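# Move tube rack from window bench to bookcase middle shelf

## Task

Carry the tube rack from the shelved bench beside the window and put it on the middle shelf of the bookcase. At the end every tube must sit fully down in the rack, and the rack must rest there on its own, not held up by the robot. If the rack or any tube touches the floor, the task fails. Release the rack and move the robot away afterwards. The robot must not fall over or finish leaning, or the task fails.

## Robot and tools

Robot: a Hello Robot Stretch 3 with one arm. It has a two-wheeled base (0.33 m long, 0.34 m wide), a lift that rides up a mast, and a telescoping arm that points out of the robot's RIGHT side. The gripper cannot reach forward by itself; to shift it forward or back, drive the base. Turns happen in place about the point between the drive wheels, 0.05 m behind the front edge. With the arm pulled in and the wrist folded, a turn sweeps a 0.28 m radius. An unfolded, level wrist reaches past that circle.

Frames. Base frame: origin on the floor between the drive wheels, x forward, y left, z up. hand_pose is reported in it, at the point where closed fingertips meet. With all wrist joints at zero, that hand frame has x up, y back along the arm toward the mast, z toward the rear. The odometry frame is the base frame as it was when the scene began. base_odometry comes from wheel turns only, so slip is counted as motion. Heading is positive to the left, in -3.142 to 3.142.

execute_actions: argument "actions" is a list holding one action or nothing (empty list = just report state and images). Optional "cameras" picks which images come back: head_camera, nav_camera, wrist_camera or all; omitted, null or ["all"] gives every camera, [] gives none. An action may contain:
- "base" with exactly one key. translate_m: a relative drive in metres from the base's current spot, forward positive, -1 to 1. rotate_rad: a relative turn in place, counter-clockwise (left) positive, -3.2 to 3.2. There is no sideways motion. Relative moves count from the base position given in the most recent state report.
- "joints": absolute targets keyed by name. lift_m 0 to 1.1 (arm height on the mast). arm_m 0 to 0.52 (extension). wrist_yaw_rad -1.345 to 4.42 (0 = gripper along the arm, positive swings it toward the front, 3.0 folds it over the base). wrist_pitch_rad -1.57 to 0.451 (0 level, negative tips fingertips down). wrist_roll_rad -2.911 to 2.911 (0 = fingers side by side, level). gripper_m -0.089 to 0.179 (bigger = wider; the true fingertip gap is smaller than the value, by about 0.007 nearly shut and 0.025 fully open, and is zero below 0.007). head_pan_rad -3.953 to 1.73 (0 forward, positive left, -1.57 looks along the arm). head_tilt_rad -1.53 to 0.419 (negative looks down). Done tolerances: 0.004 for lift, arm, gripper; 0.02 for yaw, roll, head; 0.05 for pitch.
- "contact_limits": only arm_m, an effort percent 1 to 100 at which the arm's motion stops (contact_stop). Lower is softer, but too low halts immediately. It also caps the arm's holding force until the next action; values over the maximum are clipped.
All parts of one action start together. Joints or base left out of an action may still be driving toward an earlier target. An unknown key or out-of-range number rejects the call and nothing moves. If a result reports a stop, later motion, wait and finished_scene calls in that same reply are skipped.

wait: seconds from 0 to 10; commands nothing new and returns the same report. zoom_image: camera plus region [x0, y0, x1, y1] in pixels of that camera's latest full image, at most 504x504, origin top-left. finished_scene: pass the current scene number; it is final and tells whether the task succeeded.

Result lines. base_status / joint_status: how each commanded motion ended. "done" for the base only means the wheels turned the commanded amount. "off_target": stopped short and may still be pushing. After contact_stop, time_out or torque_fault the old target is dropped. Arm and lift stop and go slack when they push firmly on something; a slack lift may sink under load or keep pressing, and closing fingers on a surface can push it up. Base, wrist and head never contact-stop; they keep pushing. A wrist servo pushed hard for several seconds shuts off for 10 s (torque_fault) and is limp meanwhile. on_its_own covers uncommanded joints; "held at" is the held target, not the actual position. motor_effort: percent of maximum, positive toward larger joint values, bracket = peak during the last action; readings carry fixed offsets and noise. Positive wheel effort pushes forward. Effort outside the rest range while idle hints at a load or contact. lidar_m: 12 distances in metres from the base origin, 30 degree sectors, first straight ahead then counter-clockwise (4th left, 7th behind, 10th right), "-" for nothing seen, range 0.15 to 12 m, in a plane 0.17 m above the floor; it misses glass, thin legs and tabletops, and the robot can block sectors 5, 6, 9, 10. wrist_depth_mm and head_depth_mm: 7x7 grids of median depth (wrist 45 to 1000 mm, head 280 to 4000 mm, head image sideways). base_tilt in degrees, forward and right positive, with a fixed bias up to about 4 degrees. turned_by_wheels and turned_by_imu give turn since the last report.

Cameras: head_camera and nav_camera move with the head joints; wrist_camera rides on the gripper. Calibration figures are approximate.

Speed: the base moves fast only when stowed (lift_m under 0.30, arm_m under 0.03, wrist_yaw_rad over 2.54); otherwise it is slow.

Gripping: command gripper_m below the object's width to grasp (lower squeezes harder, but a stall guard eases off and heavy items may slip; send a new value to re-squeeze). To release, open at least 0.02 past where contact began. Neither reading nor "done" proves a hold; check images.

Cautions: fold or unfold the wrist only with lift_m 0.32 to 0.95, wrist_pitch_rad -0.4 and roll near 0; once folded the lift may go down to 0.25. With yaw below -0.4 keep pitch at -0.5 or lower. Pushing on something rigid with the gripper above about 0.45 m can tip the robot, more so with a high contact limit or a repeated push. Do not drive while the gripper holds or presses on something fixed. If snagged or leaning, reverse the last move in small steps, pull the gripper free, and lower lift_m to about 0.2 if still tipped. Avoid drops, slams and hard shoves, and never let the rack or tubes reach the floor. The robot keeps holding its last command while you think; a loose object may occasionally be bumped by something else.

Each tool is called after ">>>" as name(argument=value, ...), one argument or row to a line, values as JSON.

## Session

>>> execute_actions(
  actions=[],
)

Scene clock: 0.00 s.
base_odometry: x=+0.000 y=+0.000 heading=+0.000 (m, m, rad; odometry frame)
turned_by_wheels: +0.000 (rad since the last result)
turned_by_imu: +0.000 (rad since the last result)
base_tilt: forward=+0.0 right=+2.8 (deg)
lidar_m: 2.03 1.87 2.22 1.79 2.16 1.56 1.20 1.15 1.33 1.75 1.78 1.92
head_depth_mm: 1918 2790 3008 2963 2930 2897 2545 / 1908 2768 2808 2792 2729 2720 2574 / 1897 2606 2605 2620 2560 2548 2490 / 1889 2476 2480 2464 2439 2265 2195 / 1874 2375 2367 2345 2264 2226 2207 / 1871 2248 2226 2190 2163 2107 2102 / 1851 2153 2125 2099 2047 2007 2005
base_status: not commanded
joint_positions: lift_m=+0.392 arm_m=+0.001 wrist_yaw_rad=+3.132 wrist_pitch_rad=-0.556 wrist_roll_rad=-0.002 gripper_m=+0.037 head_pan_rad=-0.005 head_tilt_rad=-0.017
joint_status: not commanded
motor_effort: left_wheel=+0 right_wheel=+0 lift_m=+22 arm_m=+0 wrist_yaw_rad=+1 wrist_pitch_rad=+4 wrist_roll_rad=+0 gripper_m=+1 head_pan_rad=+0 head_tilt_rad=+2 (%)
hand_pose: x=-0.0192 y=+0.0588 z=+0.3751 quat_wxyz=(+0.198, +0.680, +0.191, +0.680) (m; base frame)
wrist_depth_mm: - - - - - - - / - - - - - - - / - - - - - 981 968 / 820 833 806 822 791 793 798 / 691 688 677 671 680 656 657 / 595 588 585 591 589 572 564 / 516 524 - - 496 502 495
pictures: head_camera (sideways: a quarter turn clockwise sets it upright), nav_camera (sideways: a quarter turn counterclockwise sets it upright), wrist_camera
Images, in order (width x height): head_camera 896x504, nav_camera 672x504, wrist_camera 644x364.

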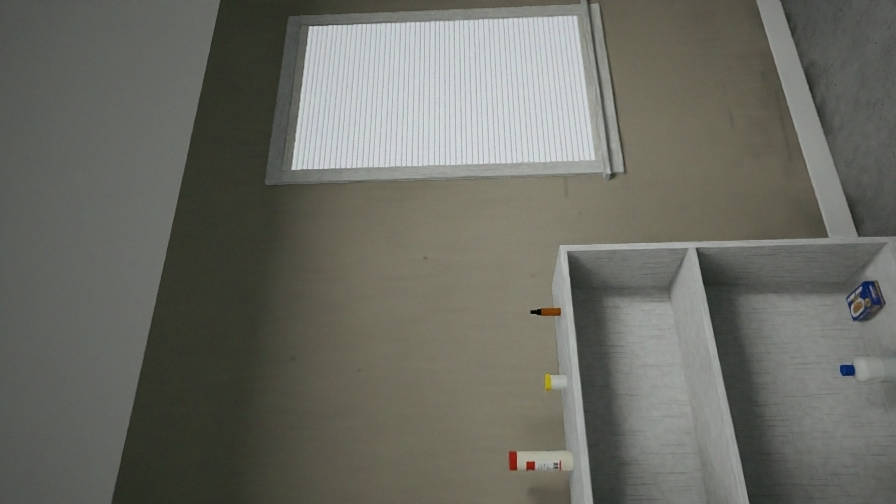

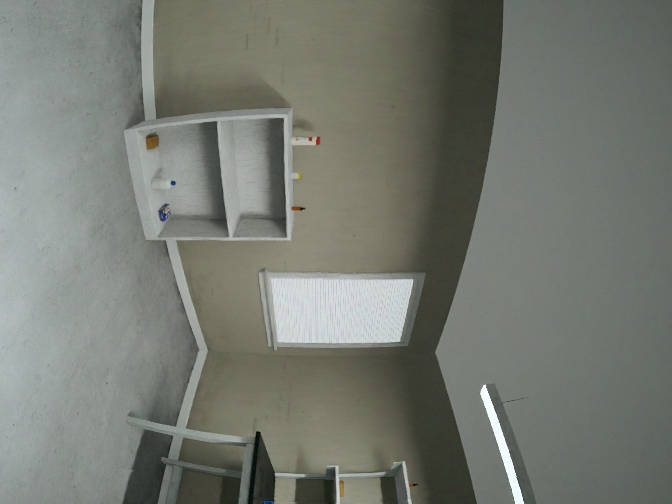

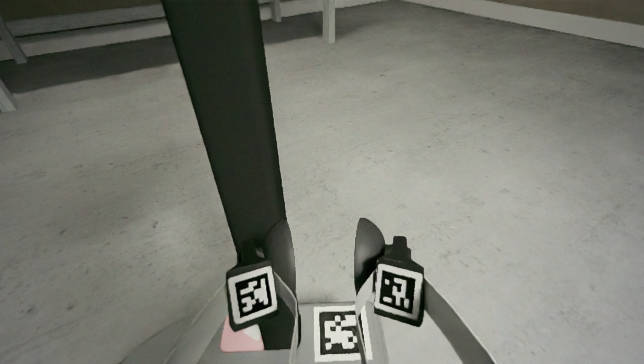

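>>> execute_actions(
  actions=[
    {"joints":{"head_pan_rad":1.1,"head_tilt_rad":-0.4}},
  ],
  cameras=["head_camera","nav_camera"],
)

Scene clock: 1.23 s.
base_odometry: x=+0.000 y=+0.000 heading=+0.000 (m, m, rad; odometry frame)
turned_by_wheels: +0.000 (rad since the last result)
turned_by_imu: +0.000 (rad since the last result)
base_tilt: forward=+0.0 right=+2.8 (deg)
lidar_m: 2.03 1.87 2.23 1.79 2.15 1.55 1.20 1.15 1.33 1.75 1.78 1.91
head_depth_mm: 1921 2030 2155 2250 2363 1890 1501 / 2047 2149 2279 2435 2467 1898 1510 / 2170 2276 2422 2611 2600 1922 1518 / 2299 2451 2607 2801 2621 1924 1539 / 2453 2619 2804 3045 2635 1941 1541 / 2600 2829 3007 3175 2678 1955 1555 / 2586 2681 2762 2881 2675 1965 1559
base_status: not commanded
joint_positions: lift_m=+0.392 arm_m=+0.001 wrist_yaw_rad=+3.132 wrist_pitch_rad=-0.556 wrist_roll_rad=-0.002 gripper_m=+0.037 head_pan_rad=+1.093 head_tilt_rad=-0.395
joint_status: all done
motor_effort: left_wheel=+0(1) right_wheel=+0(0) lift_m=+22(21) arm_m=+0(0) wrist_yaw_rad=+0(0) wrist_pitch_rad=+4(4) wrist_roll_rad=+0(0) gripper_m=+0(2) head_pan_rad=+4(48) head_tilt_rad=-3(31) (%)
hand_pose: x=-0.0192 y=+0.0588 z=+0.3751 quat_wxyz=(+0.198, +0.680, +0.191, +0.680) (m; base frame)
wrist_depth_mm: - - - - - - - / - - - - - - - / - - - - - - 996 / 828 817 809 796 797 788 793 / 686 688 686 674 679 669 657 / 589 583 593 593 594 563 566 / 516 518 - - 493 505 497
pictures: head_camera (sideways: a quarter turn clockwise sets it upright), nav_camera (sideways: a quarter turn counterclockwise sets it upright)
camera_calibration (this result's frames):
head_camera: T_world_to_cam=[[-0.213194, -0.31412, -0.925136, 1.22655], [-0.903262, 0.424276, 0.0640948, -0.0718852], [0.372379, 0.849305, -0.374185, 0.438155], [0, 0, 0, 1]] pos_world=[0.0334021, 0.043656, 1.30329]
nav_camera: T_world_to_cam=[[0.134819, 0.292844, 0.946608, -1.18593], [0.870623, -0.491156, 0.0279474, 0.0103756], [0.473116, 0.820371, -0.321174, 0.383331], [0, 0, 0, 1]] pos_world=[-0.0305074, 0.0379141, 1.24543]
Images, in order (width x height): head_camera 896x504, nav_camera 672x504.

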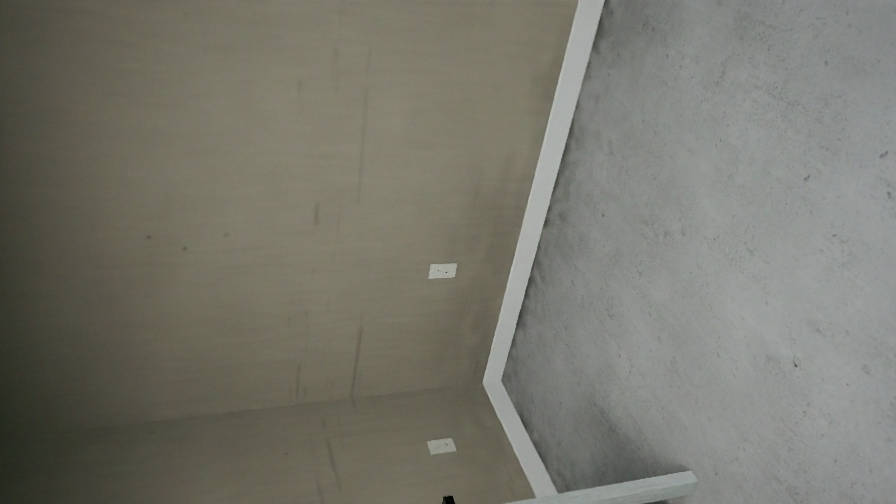

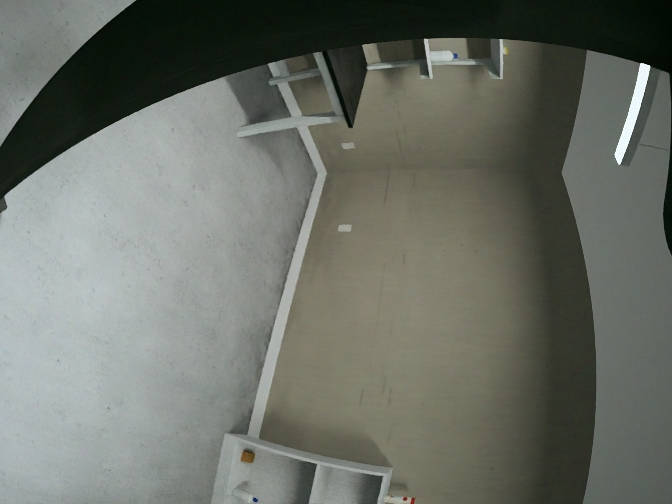

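So the image top is left; window bench is on the right.

>>> execute_actions(
  actions=[
    {"joints":{"head_pan_rad":-1.2,"head_tilt_rad":-0.35}},
  ],
  cameras=["head_camera","nav_camera"],
)

Scene clock: 2.93 s.
base_odometry: x=+0.000 y=+0.000 heading=+0.000 (m, m, rad; odometry frame)
turned_by_wheels: +0.000 (rad since the last result)
turned_by_imu: +0.000 (rad since the last result)
base_tilt: forward=+0.0 right=+2.8 (deg)
lidar_m: 2.03 1.86 2.23 1.79 2.16 1.55 1.20 1.15 1.33 1.75 1.78 1.92
head_depth_mm: 2338 2435 2580 2770 2714 1992 1563 / 2265 2400 2545 2711 2597 1980 1568 / 2224 2351 2464 2674 2633 2006 1582 / 2233 2359 2440 2631 2654 2026 1582 / 2195 2314 2409 2040 2521 2032 1591 / 2142 2287 2425 2571 2579 2039 1601 / 2151 2241 2371 2517 2634 2063 1613
base_status: not commanded
joint_positions: lift_m=+0.392 arm_m=+0.001 wrist_yaw_rad=+3.132 wrist_pitch_rad=-0.556 wrist_roll_rad=-0.002 gripper_m=+0.037 head_pan_rad=-1.193 head_tilt_rad=-0.360
joint_status: all done
motor_effort: left_wheel=+0(0) right_wheel=+0(0) lift_m=+22(22) arm_m=+0(0) wrist_yaw_rad=+0(1) wrist_pitch_rad=+4(4) wrist_roll_rad=+0(0) gripper_m=+0(1) head_pan_rad=-4(50) head_tilt_rad=+6(12) (%)
hand_pose: x=-0.0192 y=+0.0588 z=+0.3751 quat_wxyz=(+0.198, +0.680, +0.191, +0.680) (m; base frame)
wrist_depth_mm: - - - - - - - / - - - - - - - / - - - - - 974 977 / 823 823 805 802 809 783 794 / 699 684 682 678 670 664 661 / 587 589 589 588 592 571 561 / 511 528 - - 496 499 498
pictures: head_camera (sideways: a quarter turn clockwise sets it upright), nav_camera (sideways: a quarter turn counterclockwise sets it upright)
camera_calibration (this result's frames):
head_camera: T_world_to_cam=[[-0.085357, 0.336288, -0.937883, 1.24241], [0.911628, 0.406209, 0.0626829, -0.0811209], [0.402056, -0.84965, -0.341242, 0.395102], [0, 0, 0, 1]] pos_world=[0.0211472, -0.0491568, 1.30515]
nav_camera: T_world_to_cam=[[0.120389, -0.262476, 0.957399, -1.19993], [-0.941932, -0.334743, 0.0266721, 0.0230914], [0.313482, -0.905016, -0.287534, 0.340523], [0, 0, 0, 1]] pos_world=[0.0594608, 0.00095472, 1.24611]
Images, in order (width x height): head_camera 896x504, nav_camera 672x504.

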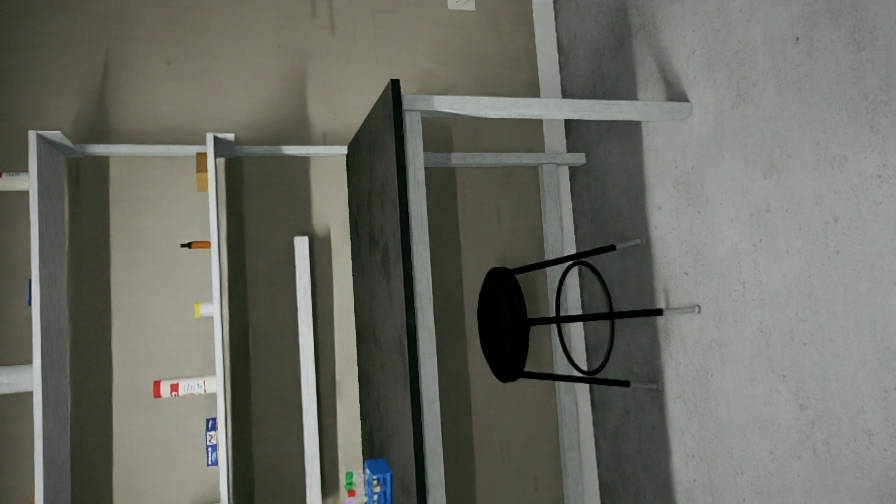

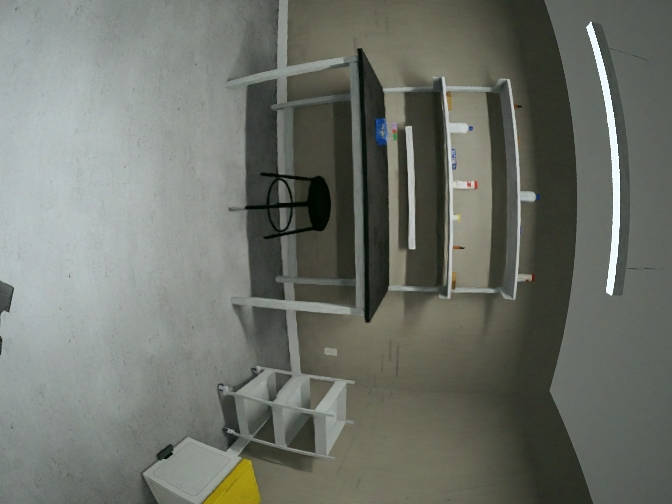

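>>> execute_actions(
  actions=[
    {"base":{"rotate_rad":-0.63},"joints":{"lift_m":0.28}},
  ],
  cameras=[],
)

>>> execute_actions(
  actions=[
    {"base":{"translate_m":1.0}},
  ],
  cameras=[],
)

>>> execute_actions(
  actions=[
    {"base":{"translate_m":0.5}},
  ],
  cameras=[],
)

>>> execute_actions(
  actions=[
    {"base":{"rotate_rad":1.02},"joints":{"head_pan_rad":-1.57,"head_tilt_rad":-0.6}},
  ],
  cameras=["head_camera"],
)

Scene clock: 5.43 s.
base_odometry: x=+0.000 y=+0.000 heading=-0.630 (m, m, rad; odometry frame)
turned_by_wheels: -0.630 (rad since the last result)
turned_by_imu: -0.628 (rad since the last result)
base_tilt: forward=-0.1 right=+2.6 (deg)
lidar_m: 1.91 2.12 1.87 2.18 2.33 2.14 1.55 1.24 1.15 1.16 1.53 1.77
head_depth_mm: 1582 1658 1739 1832 1771 1505 1542 / 1724 1810 1887 2010 1789 1678 1566 / 1878 1957 2091 2196 2347 1928 1573 / 2064 2210 2336 2381 2258 2014 1583 / 2282 2460 2659 2372 2307 2040 1599 / 2562 2700 2850 2986 2700 2048 1604 / 2442 2514 2604 2720 2728 2072 1609
base_status: done
joint_positions: lift_m=+0.280 arm_m=+0.001 wrist_yaw_rad=+3.132 wrist_pitch_rad=-0.557 wrist_roll_rad=-0.002 gripper_m=+0.037 head_pan_rad=-1.193 head_tilt_rad=-0.359
joint_status: all done
motor_effort: left_wheel=+3(12) right_wheel=-2(8) lift_m=+17(19) arm_m=+0(0) wrist_yaw_rad=+1(0) wrist_pitch_rad=+4(5) wrist_roll_rad=+0(0) gripper_m=+0(1) head_pan_rad=-4(3) head_tilt_rad=+6(5) (%)
hand_pose: x=-0.0192 y=+0.0586 z=+0.2630 quat_wxyz=(+0.198, +0.680, +0.192, +0.680) (m; base frame)
wrist_depth_mm: - - - - - - - / - - - - - - - / 821 815 - 779 796 772 753 / 654 652 624 637 630 622 618 / 538 539 547 542 537 520 509 / 464 - - - 461 445 442 / - - - - 391 387 387
pictures: none
No camera images: the call's "cameras" was empty. Leave "cameras" out to get every camera's image.

Scene clock: 10.37 s.
base_odometry: x=+0.808 y=-0.589 heading=-0.630 (m, m, rad; odometry frame)
turned_by_wheels: +0.000 (rad since the last result)
turned_by_imu: -0.001 (rad since the last result)
base_tilt: forward=+0.0 right=+2.6 (deg)
lidar_m: 0.92 1.91 1.47 1.57 2.25 2.49 2.55 1.70 1.59 1.54 0.93 1.08
head_depth_mm: 1999 2079 2161 2259 2325 1907 1562 / 2156 2258 2363 2507 2582 1996 1563 / 2108 2214 2348 1304 2399 1853 1521 / 1923 2013 2096 1319 2346 2013 1583 / 1754 1809 1912 1349 1891 1956 1593 / 1586 1650 1766 1367 953 1850 1546 / 1517 1551 1611 1389 897 1171 1561
base_status: done
joint_positions: lift_m=+0.280 arm_m=+0.001 wrist_yaw_rad=+3.132 wrist_pitch_rad=-0.558 wrist_roll_rad=-0.002 gripper_m=+0.037 head_pan_rad=-1.193 head_tilt_rad=-0.359
joint_status: not commanded
motor_effort: left_wheel=+4(15) right_wheel=-3(6) lift_m=+17(17) arm_m=+0(0) wrist_yaw_rad=+0(0) wrist_pitch_rad=+5(5) wrist_roll_rad=+0(0) gripper_m=-1(0) head_pan_rad=-3(3) head_tilt_rad=+6(5) (%)
hand_pose: x=-0.0192 y=+0.0586 z=+0.2629 quat_wxyz=(+0.198, +0.680, +0.192, +0.680) (m; base frame)
wrist_depth_mm: - - - - - - - / - - - - - - - / 814 814 - 792 780 774 763 / 646 642 629 632 627 615 611 / 537 529 542 541 533 512 509 / 462 - - - 459 445 443 / - - - - 390 388 386
pictures: none
No camera images: the call's "cameras" was empty. Leave "cameras" out to get every camera's image.

Scene clock: 13.70 s.
base_odometry: x=+1.212 y=-0.883 heading=-0.630 (m, m, rad; odometry frame)
turned_by_wheels: +0.000 (rad since the last result)
turned_by_imu: +0.000 (rad since the last result)
base_tilt: forward=+0.0 right=+2.7 (deg)
lidar_m: 0.42 0.44 1.57 1.33 1.72 2.91 3.04 1.93 1.66 0.69 0.70 0.99
head_depth_mm: 1821 1958 2101 1269 802 1754 1559 / 1625 1639 1834 1285 807 613 1475 / 1415 1468 1563 1306 816 594 842 / 1339 1380 1468 1323 823 598 485 / 1226 1260 1317 1340 831 601 473 / 1137 1151 1211 1244 842 606 475 / 1010 1003 1129 1159 848 611 478
base_status: done
joint_positions: lift_m=+0.280 arm_m=+0.001 wrist_yaw_rad=+3.132 wrist_pitch_rad=-0.558 wrist_roll_rad=-0.002 gripper_m=+0.037 head_pan_rad=-1.193 head_tilt_rad=-0.359
joint_status: not commanded
motor_effort: left_wheel=+4(15) right_wheel=-3(6) lift_m=+17(17) arm_m=+0(0) wrist_yaw_rad=+0(0) wrist_pitch_rad=+4(5) wrist_roll_rad=+0(0) gripper_m=+0(0) head_pan_rad=-3(3) head_tilt_rad=+5(5) (%)
hand_pose: x=-0.0192 y=+0.0586 z=+0.2629 quat_wxyz=(+0.198, +0.680, +0.192, +0.680) (m; base frame)
wrist_depth_mm: - - - - - - - / - - - - - - - / 826 816 - 792 787 762 753 / 657 642 632 633 618 615 614 / 538 537 539 542 537 518 511 / 459 - - - 460 445 441 / - - - - 391 392 385
pictures: none
No camera images: the call's "cameras" was empty. Leave "cameras" out to get every camera's image.

Scene clock: 15.67 s.
base_odometry: x=+1.212 y=-0.883 heading=+0.390 (m, m, rad; odometry frame)
turned_by_wheels: +1.020 (rad since the last result)
turned_by_imu: +1.017 (rad since the last result)
base_tilt: forward=-0.1 right=+2.8 (deg)
lidar_m: 1.57 1.33 1.71 3.50 3.53 1.94 1.66 0.69 0.70 0.98 0.42 0.43
head_depth_mm: 969 1032 1048 727 553 448 1237 / 959 1020 1065 679 559 451 1306 / 947 1008 1080 664 562 454 1282 / 938 993 1079 714 567 457 1283 / 926 1002 1065 755 571 459 1290 / 921 1002 1061 762 575 462 1274 / 908 990 1051 772 581 466 1276
base_status: done
joint_positions: lift_m=+0.280 arm_m=+0.001 wrist_yaw_rad=+3.132 wrist_pitch_rad=-0.558 wrist_roll_rad=-0.002 gripper_m=+0.037 head_pan_rad=-1.563 head_tilt_rad=-0.593
joint_status: all done
motor_effort: left_wheel=-2(9) right_wheel=+2(8) lift_m=+17(17) arm_m=+0(0) wrist_yaw_rad=+0(0) wrist_pitch_rad=+4(5) wrist_roll_rad=+0(0) gripper_m=+1(0) head_pan_rad=-3(32) head_tilt_rad=-3(25) (%)
hand_pose: x=-0.0192 y=+0.0586 z=+0.2629 quat_wxyz=(+0.198, +0.680, +0.192, +0.680) (m; base frame)
wrist_depth_mm: - - - - - - - / - - - - - - - / 824 821 - 785 768 770 763 / 660 640 627 620 624 616 610 / 542 538 537 544 528 518 513 / 463 - - - 460 444 441 / - - - - 391 393 388
pictures: head_camera (sideways: a quarter turn clockwise sets it upright)
camera_calibration (this result's frames):
head_camera: T_world_to_cam=[[0.0405446, 0.55219, -0.832732, 1.10448], [0.996964, 0.0330927, 0.0704848, -0.0917783], [0.0664784, -0.833061, -0.549171, 0.667715], [0, 0, 0, 1]] pos_world=[0.00233049, -0.0505967, 1.29289]
Images, in order (width x height): head_camera 896x504.

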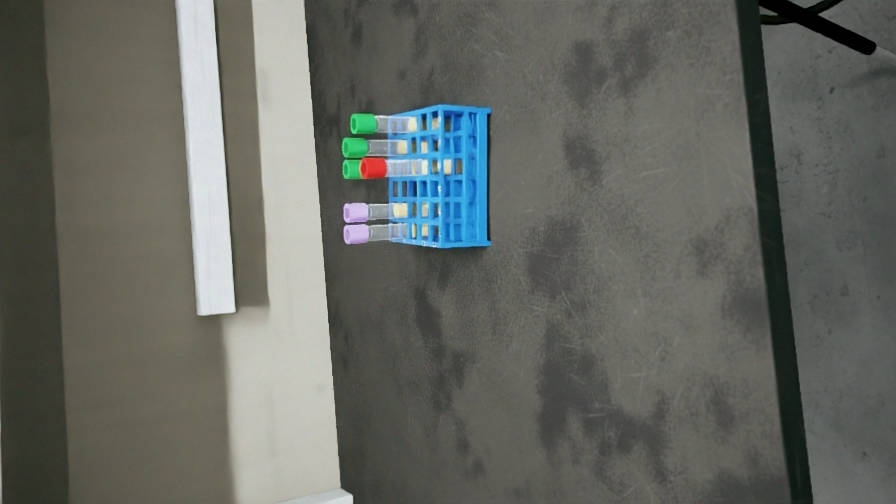

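>>> execute_actions(
  actions=[
    {"joints":{"lift_m":0.95,"wrist_pitch_rad":-0.4,"head_tilt_rad":-0.8}},
  ],
  cameras=[],
)

>>> execute_actions(
  actions=[
    {"joints":{"wrist_yaw_rad":0.04}},
  ],
  cameras=[],
)

>>> execute_actions(
  actions=[
    {"joints":{"wrist_pitch_rad":0,"gripper_m":0.179,"lift_m":0.87}},
  ],
)

Scene clock: 22.87 s.
base_odometry: x=+1.212 y=-0.883 heading=+0.390 (m, m, rad; odometry frame)
turned_by_wheels: +0.000 (rad since the last result)
turned_by_imu: +0.001 (rad since the last result)
base_tilt: forward=+0.1 right=+2.7 (deg)
lidar_m: 1.57 1.33 1.71 3.51 3.53 1.94 1.66 0.69 0.70 0.99 0.42 0.43
head_depth_mm: 999 917 681 561 - - 1176 / 985 931 650 547 - - - / 973 861 648 551 - - - / 966 959 667 556 490 - 1187 / 936 967 710 560 494 - 1186 / 942 984 720 566 466 1390 1208 / 933 992 725 570 469 1399 814
base_status: not commanded
joint_positions: lift_m=+0.950 arm_m=+0.001 wrist_yaw_rad=+3.132 wrist_pitch_rad=-0.420 wrist_roll_rad=-0.002 gripper_m=+0.037 head_pan_rad=-1.563 head_tilt_rad=-0.790
joint_status: all done
motor_effort: left_wheel=-3(3) right_wheel=+2(3) lift_m=+26(26) arm_m=+0(0) wrist_yaw_rad=+1(0) wrist_pitch_rad=+6(6) wrist_roll_rad=+0(0) gripper_m=+1(1) head_pan_rad=-4(3) head_tilt_rad=-6(25) (%)
hand_pose: x=-0.0190 y=+0.0781 z=+0.9620 quat_wxyz=(+0.151, +0.691, +0.144, +0.692) (m; base frame)
wrist_depth_mm: - - - - - - - / - - - - - - - / - - - - - - - / - - - - - - - / - - - - - - - / - - - - - - - / - - - - - - -
pictures: none
No camera images: the call's "cameras" was empty. Leave "cameras" out to get every camera's image.

Scene clock: 25.43 s.
base_odometry: x=+1.212 y=-0.883 heading=+0.390 (m, m, rad; odometry frame)
turned_by_wheels: +0.000 (rad since the last result)
turned_by_imu: +0.000 (rad since the last result)
base_tilt: forward=+0.1 right=+2.6 (deg)
lidar_m: 1.57 1.33 1.71 3.50 3.54 1.94 1.66 0.69 0.70 0.98 0.42 0.43
head_depth_mm: 997 917 681 560 - - - / 986 931 649 564 - - - / 975 861 647 595 - - 1151 / 962 953 668 574 472 1375 1198 / 938 968 711 560 473 1378 1201 / 942 979 717 564 465 1386 1210 / 933 993 725 570 469 1398 811
base_status: not commanded
joint_positions: lift_m=+0.950 arm_m=+0.001 wrist_yaw_rad=+0.043 wrist_pitch_rad=-0.420 wrist_roll_rad=-0.002 gripper_m=+0.037 head_pan_rad=-1.563 head_tilt_rad=-0.790
joint_status: all done
motor_effort: left_wheel=-3(3) right_wheel=+2(2) lift_m=+27(26) arm_m=+0(0) wrist_yaw_rad=-3(3) wrist_pitch_rad=+6(6) wrist_roll_rad=+0(0) gripper_m=+1(1) head_pan_rad=-3(3) head_tilt_rad=-6(5) (%)
hand_pose: x=-0.0120 y=-0.3701 z=+0.9620 quat_wxyz=(+0.696, +0.162, -0.687, -0.133) (m; base frame)
wrist_depth_mm: 716 735 754 763 801 831 868 / 769 751 730 697 687 660 642 / 553 462 451 389 403 427 420 / 339 333 328 324 319 317 311 / 265 262 260 256 257 249 248 / 218 214 217 210 216 207 206 / 184 183 176 179 175 177 176
pictures: none
No camera images: the call's "cameras" was empty. Leave "cameras" out to get every camera's image.

Scene clock: 27.33 s.
base_odometry: x=+1.212 y=-0.883 heading=+0.390 (m, m, rad; odometry frame)
turned_by_wheels: +0.000 (rad since the last result)
turned_by_imu: +0.000 (rad since the last result)
base_tilt: forward=+0.2 right=+2.8 (deg)
lidar_m: 1.57 1.33 1.71 3.51 3.56 1.94 1.66 0.69 0.70 0.99 0.42 0.43
head_depth_mm: 1000 917 681 534 472 - - / 986 928 649 548 487 - - / 977 860 649 551 - - - / 963 957 668 556 472 1365 1194 / 939 972 709 579 474 1385 1204 / 942 981 720 565 465 1388 1209 / 935 988 725 569 470 1395 816
base_status: not commanded
joint_positions: lift_m=+0.870 arm_m=+0.001 wrist_yaw_rad=+0.042 wrist_pitch_rad=-0.023 wrist_roll_rad=-0.002 gripper_m=+0.179 head_pan_rad=-1.563 head_tilt_rad=-0.790
joint_status: all done
motor_effort: left_wheel=-3(3) right_wheel=+2(2) lift_m=+16(21) arm_m=+0(0) wrist_yaw_rad=-3(3) wrist_pitch_rad=+7(7) wrist_roll_rad=+0(0) gripper_m=+0(85) head_pan_rad=-3(4) head_tilt_rad=-5(5) (%)
hand_pose: x=-0.0107 y=-0.4015 z=+0.9789 quat_wxyz=(+0.708, +0.023, -0.706, +0.006) (m; base frame)
wrist_depth_mm: 756 769 798 815 848 878 911 / 767 782 819 843 880 895 939 / 786 795 846 775 877 917 959 / 804 817 844 882 847 802 761 / 512 455 436 368 377 421 395 / 296 289 283 277 274 271 282 / - 208 210 207 204 202 189
pictures: head_camera (sideways: a quarter turn clockwise sets it upright), nav_camera (sideways: a quarter turn counterclockwise sets it upright), wrist_camera
camera_calibration (this result's frames):
head_camera: T_world_to_cam=[[0.0394099, 0.704321, -0.708787, 0.942924], [0.997074, 0.0187736, 0.0740945, -0.0964599], [0.0654928, -0.709633, -0.701521, 0.865902], [0, 0, 0, 1]] pos_world=[0.00230684, -0.0478373, 1.28293]
nav_camera: T_world_to_cam=[[0.0200654, -0.661416, 0.74975, -0.928499], [-0.999115, 0.0144551, 0.0394911, 0.00676996], [-0.0369578, -0.74988, -0.660541, 0.828005], [0, 0, 0, 1]] pos_world=[0.0559959, 0.00668205, 1.24281]
wrist_camera: T_world_to_cam=[[-0.999323, -0.0256642, -0.0263614, 0.00294032], [0.0223591, 0.145369, -0.989125, 1.06815], [0.0292172, -0.989045, -0.144696, -0.0940549], [0, 0, 0, 1]] pos_world=[-0.0181966, -0.248225, 1.043]
Images, in order (width x height): head_camera 896x504, nav_camera 672x504, wrist_camera 644x364.

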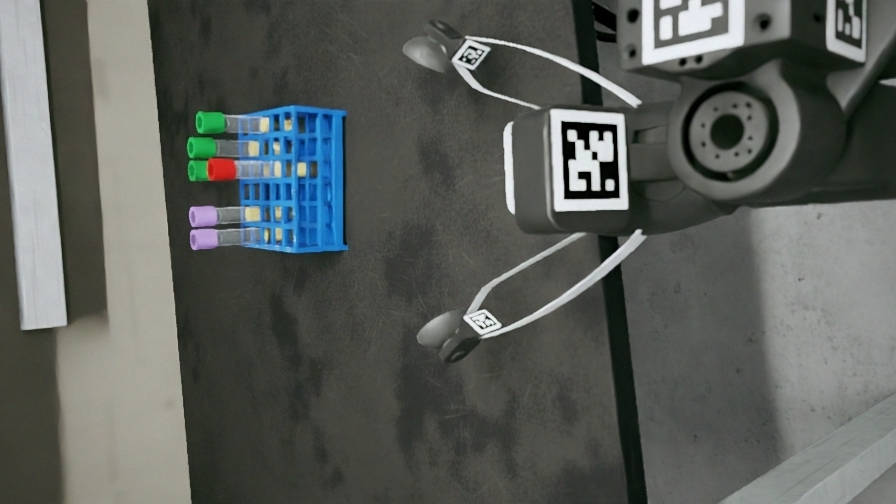

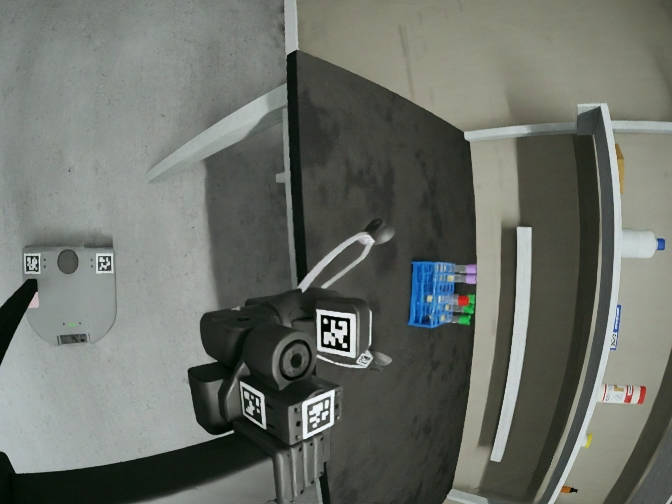

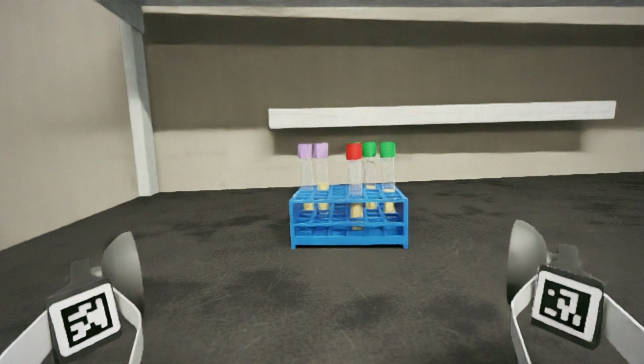

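>>> execute_actions(
  actions=[
    {"base":{"translate_m":-0.025},"joints":{"lift_m":0.825,"arm_m":0.12}},
  ],
  cameras=["wrist_camera"],
)

>>> execute_actions(
  actions=[
    {"joints":{"arm_m":0.24}},
  ],
  cameras=["wrist_camera","head_camera"],
)

Scene clock: 29.70 s.
base_odometry: x=+1.189 y=-0.893 heading=+0.390 (m, m, rad; odometry frame)
turned_by_wheels: +0.000 (rad since the last result)
turned_by_imu: -0.015 (rad since the last result)
base_tilt: forward=-1.4 right=+0.6 (deg)
lidar_m: 1.60 1.36 1.72 2.90 3.64 2.10 1.63 1.15 0.67 1.12 0.47 0.45
head_depth_mm: 1008 1010 730 591 - 1311 1191 / 1008 1038 745 580 - 1324 1201 / 985 1063 702 636 - 1362 1208 / 984 1077 710 610 526 1403 1220 / 964 1065 751 581 516 1426 1226 / 979 1062 794 608 522 1436 1239 / 976 1050 806 616 513 1451 924
base_status: done
joint_positions: lift_m=+0.825 arm_m=+0.118 wrist_yaw_rad=+0.058 wrist_pitch_rad=-0.085 wrist_roll_rad=-0.001 gripper_m=+0.179 head_pan_rad=-1.564 head_tilt_rad=-0.791
joint_status: all done
on_its_own: wrist_yaw_rad is at rest, and its effort (-23) is outside its rest range (-12 to +12)
motor_effort: left_wheel=-2(11) right_wheel=+1(4) lift_m=+17(16) arm_m=+12(8) wrist_yaw_rad=-23(24) wrist_pitch_rad=+25(27) wrist_roll_rad=+0(1) gripper_m=+0(0) head_pan_rad=-3(3) head_tilt_rad=-5(5) (%)
hand_pose: x=-0.0069 y=-0.5163 z=+0.9182 quat_wxyz=(+0.708, +0.051, -0.704, -0.010) (m; base frame)
wrist_depth_mm: 686 720 731 751 772 786 829 / 704 720 741 752 765 805 837 / 719 750 758 790 814 844 863 / 746 676 354 310 521 478 443 / 339 329 291 284 279 279 257 / 219 209 203 197 191 187 189 / - 152 152 148 145 142 133
pictures: wrist_camera
camera_calibration (this result's frames):
wrist_camera: T_world_to_cam=[[-0.998891, -0.039313, -0.0259222, -0.00528039], [0.0172663, 0.206374, -0.978321, 1.04622], [0.0438104, -0.977683, -0.205466, -0.154675], [0, 0, 0, 1]] pos_world=[-0.0165624, -0.367342, 0.991618]
Images, in order (width x height): wrist_camera 644x364.

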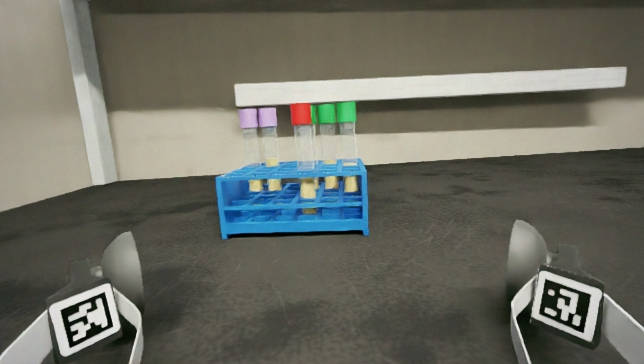

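Scene clock: 31.83 s.
base_odometry: x=+1.189 y=-0.893 heading=+0.390 (m, m, rad; odometry frame)
turned_by_wheels: +0.000 (rad since the last result)
turned_by_imu: -0.050 (rad since the last result)
base_tilt: forward=-1.0 right=+1.1 (deg)
lidar_m: 1.60 1.36 1.73 3.52 3.62 2.06 1.62 1.15 0.67 0.70 1.03 0.45
head_depth_mm: 1067 980 743 - 1493 1335 1181 / 1046 997 785 - 1198 1339 1196 / 991 1020 794 - 571 1384 1202 / 979 1036 690 578 515 1401 1209 / 957 1055 703 587 506 1407 1218 / 952 1038 766 595 499 1422 1228 / 960 1033 778 602 502 1437 1231
base_status: not commanded
joint_positions: lift_m=+0.826 arm_m=+0.239 wrist_yaw_rad=+0.041 wrist_pitch_rad=+0.036 wrist_roll_rad=-0.018 gripper_m=+0.179 head_pan_rad=-1.564 head_tilt_rad=-0.794
joint_status: all done
motor_effort: left_wheel=+2(19) right_wheel=+1(0) lift_m=+1(17) arm_m=+5(21) wrist_yaw_rad=-1(23) wrist_pitch_rad=-11(31) wrist_roll_rad=+9(12) gripper_m=+1(0) head_pan_rad=-3(3) head_tilt_rad=-3(4) (%)
hand_pose: x=-0.0109 y=-0.6411 z=+0.9501 quat_wxyz=(+0.713, +0.002, -0.701, +0.027) (m; base frame)
wrist_depth_mm: 581 618 638 673 707 745 785 / 593 613 642 667 725 756 803 / 587 622 645 670 640 672 808 / 597 617 642 694 724 769 834 / 597 581 266 511 491 511 462 / 323 190 187 226 287 281 296 / - 180 174 193 201 198 185
pictures: head_camera (sideways: a quarter turn clockwise sets it upright), wrist_camera
camera_calibration (this result's frames):
head_camera: T_world_to_cam=[[0.0400234, 0.706964, -0.706116, 0.93944], [0.997093, 0.0175988, 0.0741362, -0.096514], [0.0648384, -0.70703, -0.704205, 0.869397], [0, 0, 0, 1]] pos_world=[0.00226345, -0.0477618, 1.28274]
wrist_camera: T_world_to_cam=[[-0.999607, -0.0254729, -0.0116826, -0.0180561], [0.00945857, 0.0857447, -0.996272, 1.04292], [0.0263796, -0.995991, -0.0854701, -0.395902], [0, 0, 0, 1]] pos_world=[-0.0174697, -0.484199, 1.00498]
Images, in order (width x height): head_camera 896x504, wrist_camera 644x364.

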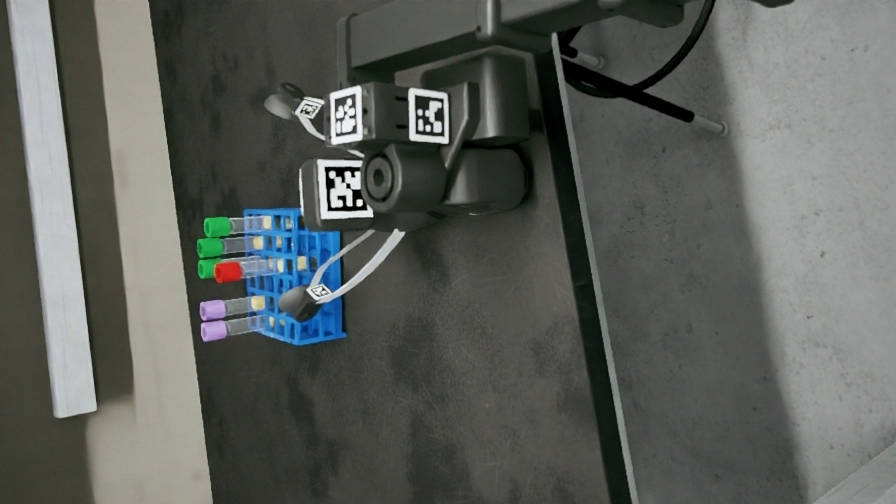

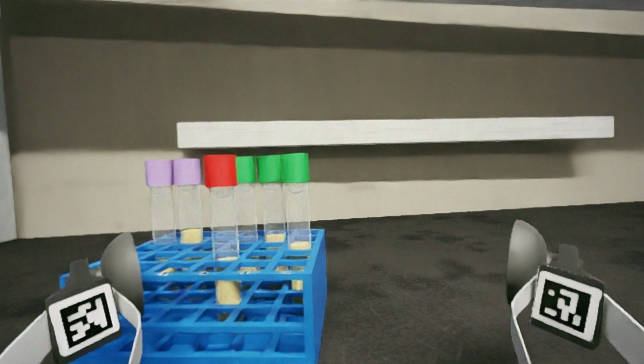

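>>> execute_actions(
  actions=[
    {"joints":{"lift_m":0.87,"arm_m":0.13}},
  ],
  cameras=[],
)

>>> execute_actions(
  actions=[
    {"base":{"translate_m":0.075},"joints":{"wrist_pitch_rad":-0.2,"wrist_yaw_rad":0.1}},
  ],
  cameras=["wrist_camera","head_camera"],
)

Scene clock: 34.90 s.
base_odometry: x=+1.189 y=-0.893 heading=+0.390 (m, m, rad; odometry frame)
turned_by_wheels: +0.000 (rad since the last result)
turned_by_imu: -0.031 (rad since the last result)
base_tilt: forward=-0.1 right=+2.7 (deg)
lidar_m: 1.61 1.36 1.73 2.91 3.50 2.05 1.62 1.14 0.66 0.69 0.99 0.45
head_depth_mm: 1055 905 679 - - 1319 1178 / 1032 920 712 - - 1319 1180 / 1008 934 718 - - 1357 1185 / 986 731 673 553 481 1367 1186 / 966 920 680 558 472 1376 1195 / 907 972 712 563 465 1375 1207 / 930 986 722 568 468 1370 1208
base_status: not commanded
joint_positions: lift_m=+0.870 arm_m=+0.130 wrist_yaw_rad=+0.040 wrist_pitch_rad=-0.018 wrist_roll_rad=-0.004 gripper_m=+0.179 head_pan_rad=-1.565 head_tilt_rad=-0.794
joint_status: all done
motor_effort: left_wheel=+0(13) right_wheel=+0(21) lift_m=+25(30) arm_m=-2(7) wrist_yaw_rad=+0(4) wrist_pitch_rad=+6(11) wrist_roll_rad=+1(9) gripper_m=+1(1) head_pan_rad=-3(3) head_tilt_rad=-3(4) (%)
hand_pose: x=-0.0111 y=-0.5308 z=+0.9796 quat_wxyz=(+0.709, +0.021, -0.705, +0.008) (m; base frame)
wrist_depth_mm: 623 651 690 731 779 825 879 / 640 668 706 735 792 830 922 / 647 678 646 741 797 860 919 / 659 696 720 770 803 851 789 / 466 446 315 339 418 430 397 / 297 278 270 264 274 272 284 / - 208 210 208 204 202 190
pictures: none
No camera images: the call's "cameras" was empty. Leave "cameras" out to get every camera's image.

Scene clock: 36.93 s.
base_odometry: x=+1.259 y=-0.864 heading=+0.390 (m, m, rad; odometry frame)
turned_by_wheels: +0.000 (rad since the last result)
turned_by_imu: +0.000 (rad since the last result)
base_tilt: forward=+0.0 right=+2.8 (deg)
lidar_m: 1.54 1.30 1.69 3.19 3.52 2.12 1.69 1.20 0.71 0.98 0.41 0.39
head_depth_mm: 1033 909 676 - - 1316 1172 / 1011 922 687 - - 1325 1177 / 991 887 664 - - 1359 1190 / 971 938 669 555 468 1363 1194 / 917 959 706 542 461 1375 1200 / 930 972 711 562 463 1349 1209 / 915 969 719 567 467 1338 779
base_status: done
joint_positions: lift_m=+0.870 arm_m=+0.130 wrist_yaw_rad=+0.098 wrist_pitch_rad=-0.217 wrist_roll_rad=-0.004 gripper_m=+0.179 head_pan_rad=-1.565 head_tilt_rad=-0.794
joint_status: all done
motor_effort: left_wheel=+0(5) right_wheel=+0(3) lift_m=+25(25) arm_m=-3(3) wrist_yaw_rad=+3(6) wrist_pitch_rad=+5(6) wrist_roll_rad=+1(1) gripper_m=+0(0) head_pan_rad=-3(3) head_tilt_rad=-4(3) (%)
hand_pose: x=+0.0024 y=-0.5192 z=+0.9299 quat_wxyz=(+0.707, +0.111, -0.697, -0.042) (m; base frame)
wrist_depth_mm: 581 618 636 625 671 707 752 / 609 651 681 691 731 767 819 / 647 653 629 323 435 558 534 / 351 342 331 276 273 313 303 / 235 232 228 224 220 224 214 / 181 173 172 170 169 166 172 / - 137 138 137 136 135 129
pictures: head_camera (sideways: a quarter turn clockwise sets it upright), wrist_camera
camera_calibration (this result's frames):
head_camera: T_world_to_cam=[[0.040435, 0.70713, -0.705927, 0.93919], [0.997103, 0.0169968, 0.0741392, -0.0965178], [0.0644245, -0.706879, -0.704394, 0.869646], [0, 0, 0, 1]] pos_world=[0.00223554, -0.0477544, 1.28273]
wrist_camera: T_world_to_cam=[[-0.996846, -0.0765611, -0.0208687, -0.0198369], [-0.00580997, 0.332691, -0.943018, 1.09085], [0.0791413, -0.939923, -0.332087, -0.0182662], [0, 0, 0, 1]] pos_world=[-0.0119909, -0.381605, 1.02221]
Images, in order (width x height): head_camera 896x504, wrist_camera 644x364.

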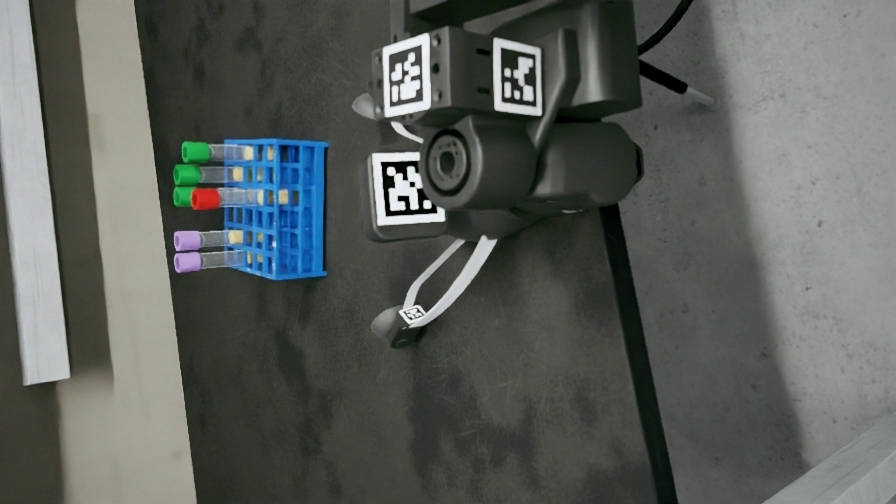

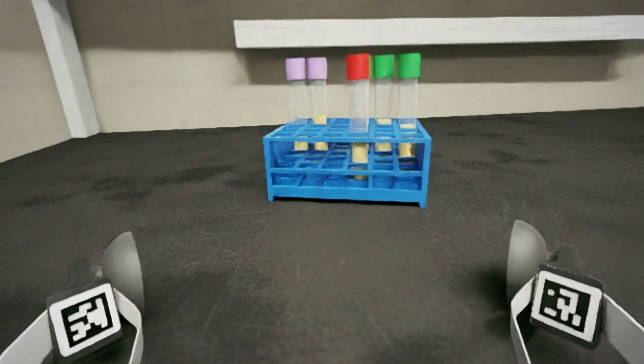

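>>> execute_actions(
  actions=[
    {"joints":{"arm_m":0.27}},
  ],
  cameras=["wrist_camera","head_camera"],
)

Scene clock: 39.33 s.
base_odometry: x=+1.259 y=-0.864 heading=+0.390 (m, m, rad; odometry frame)
turned_by_wheels: +0.000 (rad since the last result)
turned_by_imu: +0.000 (rad since the last result)
base_tilt: forward=+0.1 right=+2.8 (deg)
lidar_m: 1.54 1.30 1.69 3.19 3.52 2.12 1.69 1.21 0.71 0.98 0.41 0.39
head_depth_mm: 1039 908 - 511 484 1323 1182 / 1011 927 - 521 475 1330 1179 / 992 883 - 518 467 1358 1185 / 969 942 672 552 469 1367 1193 / 915 959 706 557 461 1377 1198 / 927 970 714 562 463 1346 1201 / 913 970 721 567 468 1335 777
base_status: not commanded
joint_positions: lift_m=+0.870 arm_m=+0.270 wrist_yaw_rad=+0.100 wrist_pitch_rad=-0.217 wrist_roll_rad=-0.004 gripper_m=+0.179 head_pan_rad=-1.565 head_tilt_rad=-0.794
joint_status: all done
motor_effort: left_wheel=+1(0) right_wheel=+0(0) lift_m=+26(26) arm_m=+2(5) wrist_yaw_rad=+1(3) wrist_pitch_rad=+5(5) wrist_roll_rad=+1(1) gripper_m=+0(0) head_pan_rad=-3(3) head_tilt_rad=-2(3) (%)
hand_pose: x=+0.0029 y=-0.6585 z=+0.9297 quat_wxyz=(+0.708, +0.112, -0.697, -0.042) (m; base frame)
wrist_depth_mm: 490 506 509 473 480 502 529 / 511 526 542 565 166 636 654 / 530 552 565 593 572 545 533 / 348 336 174 193 160 284 304 / 233 230 157 158 148 131 213 / 184 173 146 141 134 130 171 / - 137 138 136 130 127 129
pictures: head_camera (sideways: a quarter turn clockwise sets it upright), wrist_camera
camera_calibration (this result's frames):
head_camera: T_world_to_cam=[[0.0404349, 0.70713, -0.705926, 0.93919], [0.997103, 0.0169969, 0.0741392, -0.0965178], [0.0644246, -0.706879, -0.704394, 0.869646], [0, 0, 0, 1]] pos_world=[0.00223555, -0.0477544, 1.28273]
wrist_camera: T_world_to_cam=[[-0.996711, -0.0783087, -0.0208646, -0.031237], [-0.00644081, 0.333188, -0.942838, 1.13726], [0.0807843, -0.939603, -0.332597, -0.148627], [0, 0, 0, 1]] pos_world=[-0.0118027, -0.521018, 1.02217]
Images, in order (width x height): head_camera 896x504, wrist_camera 644x364.

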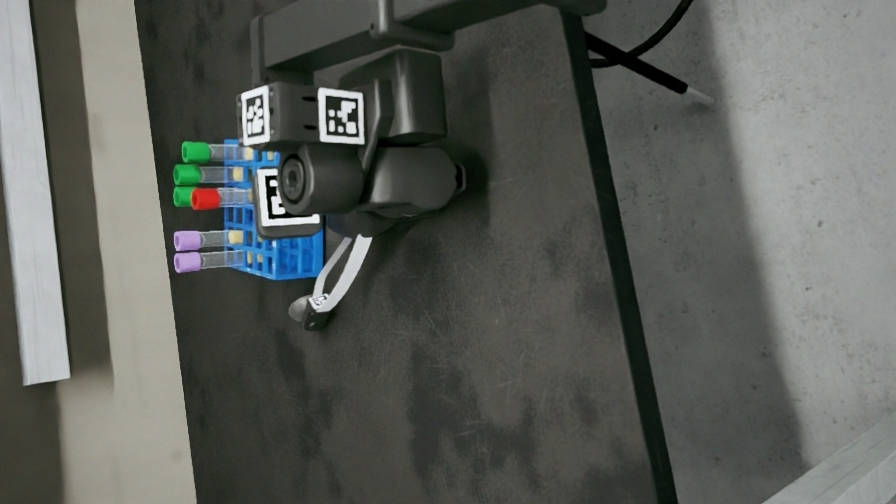

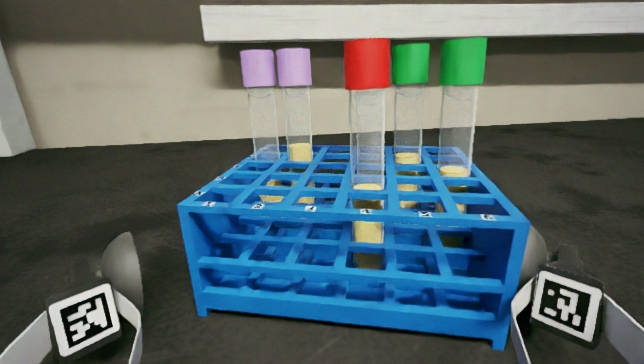

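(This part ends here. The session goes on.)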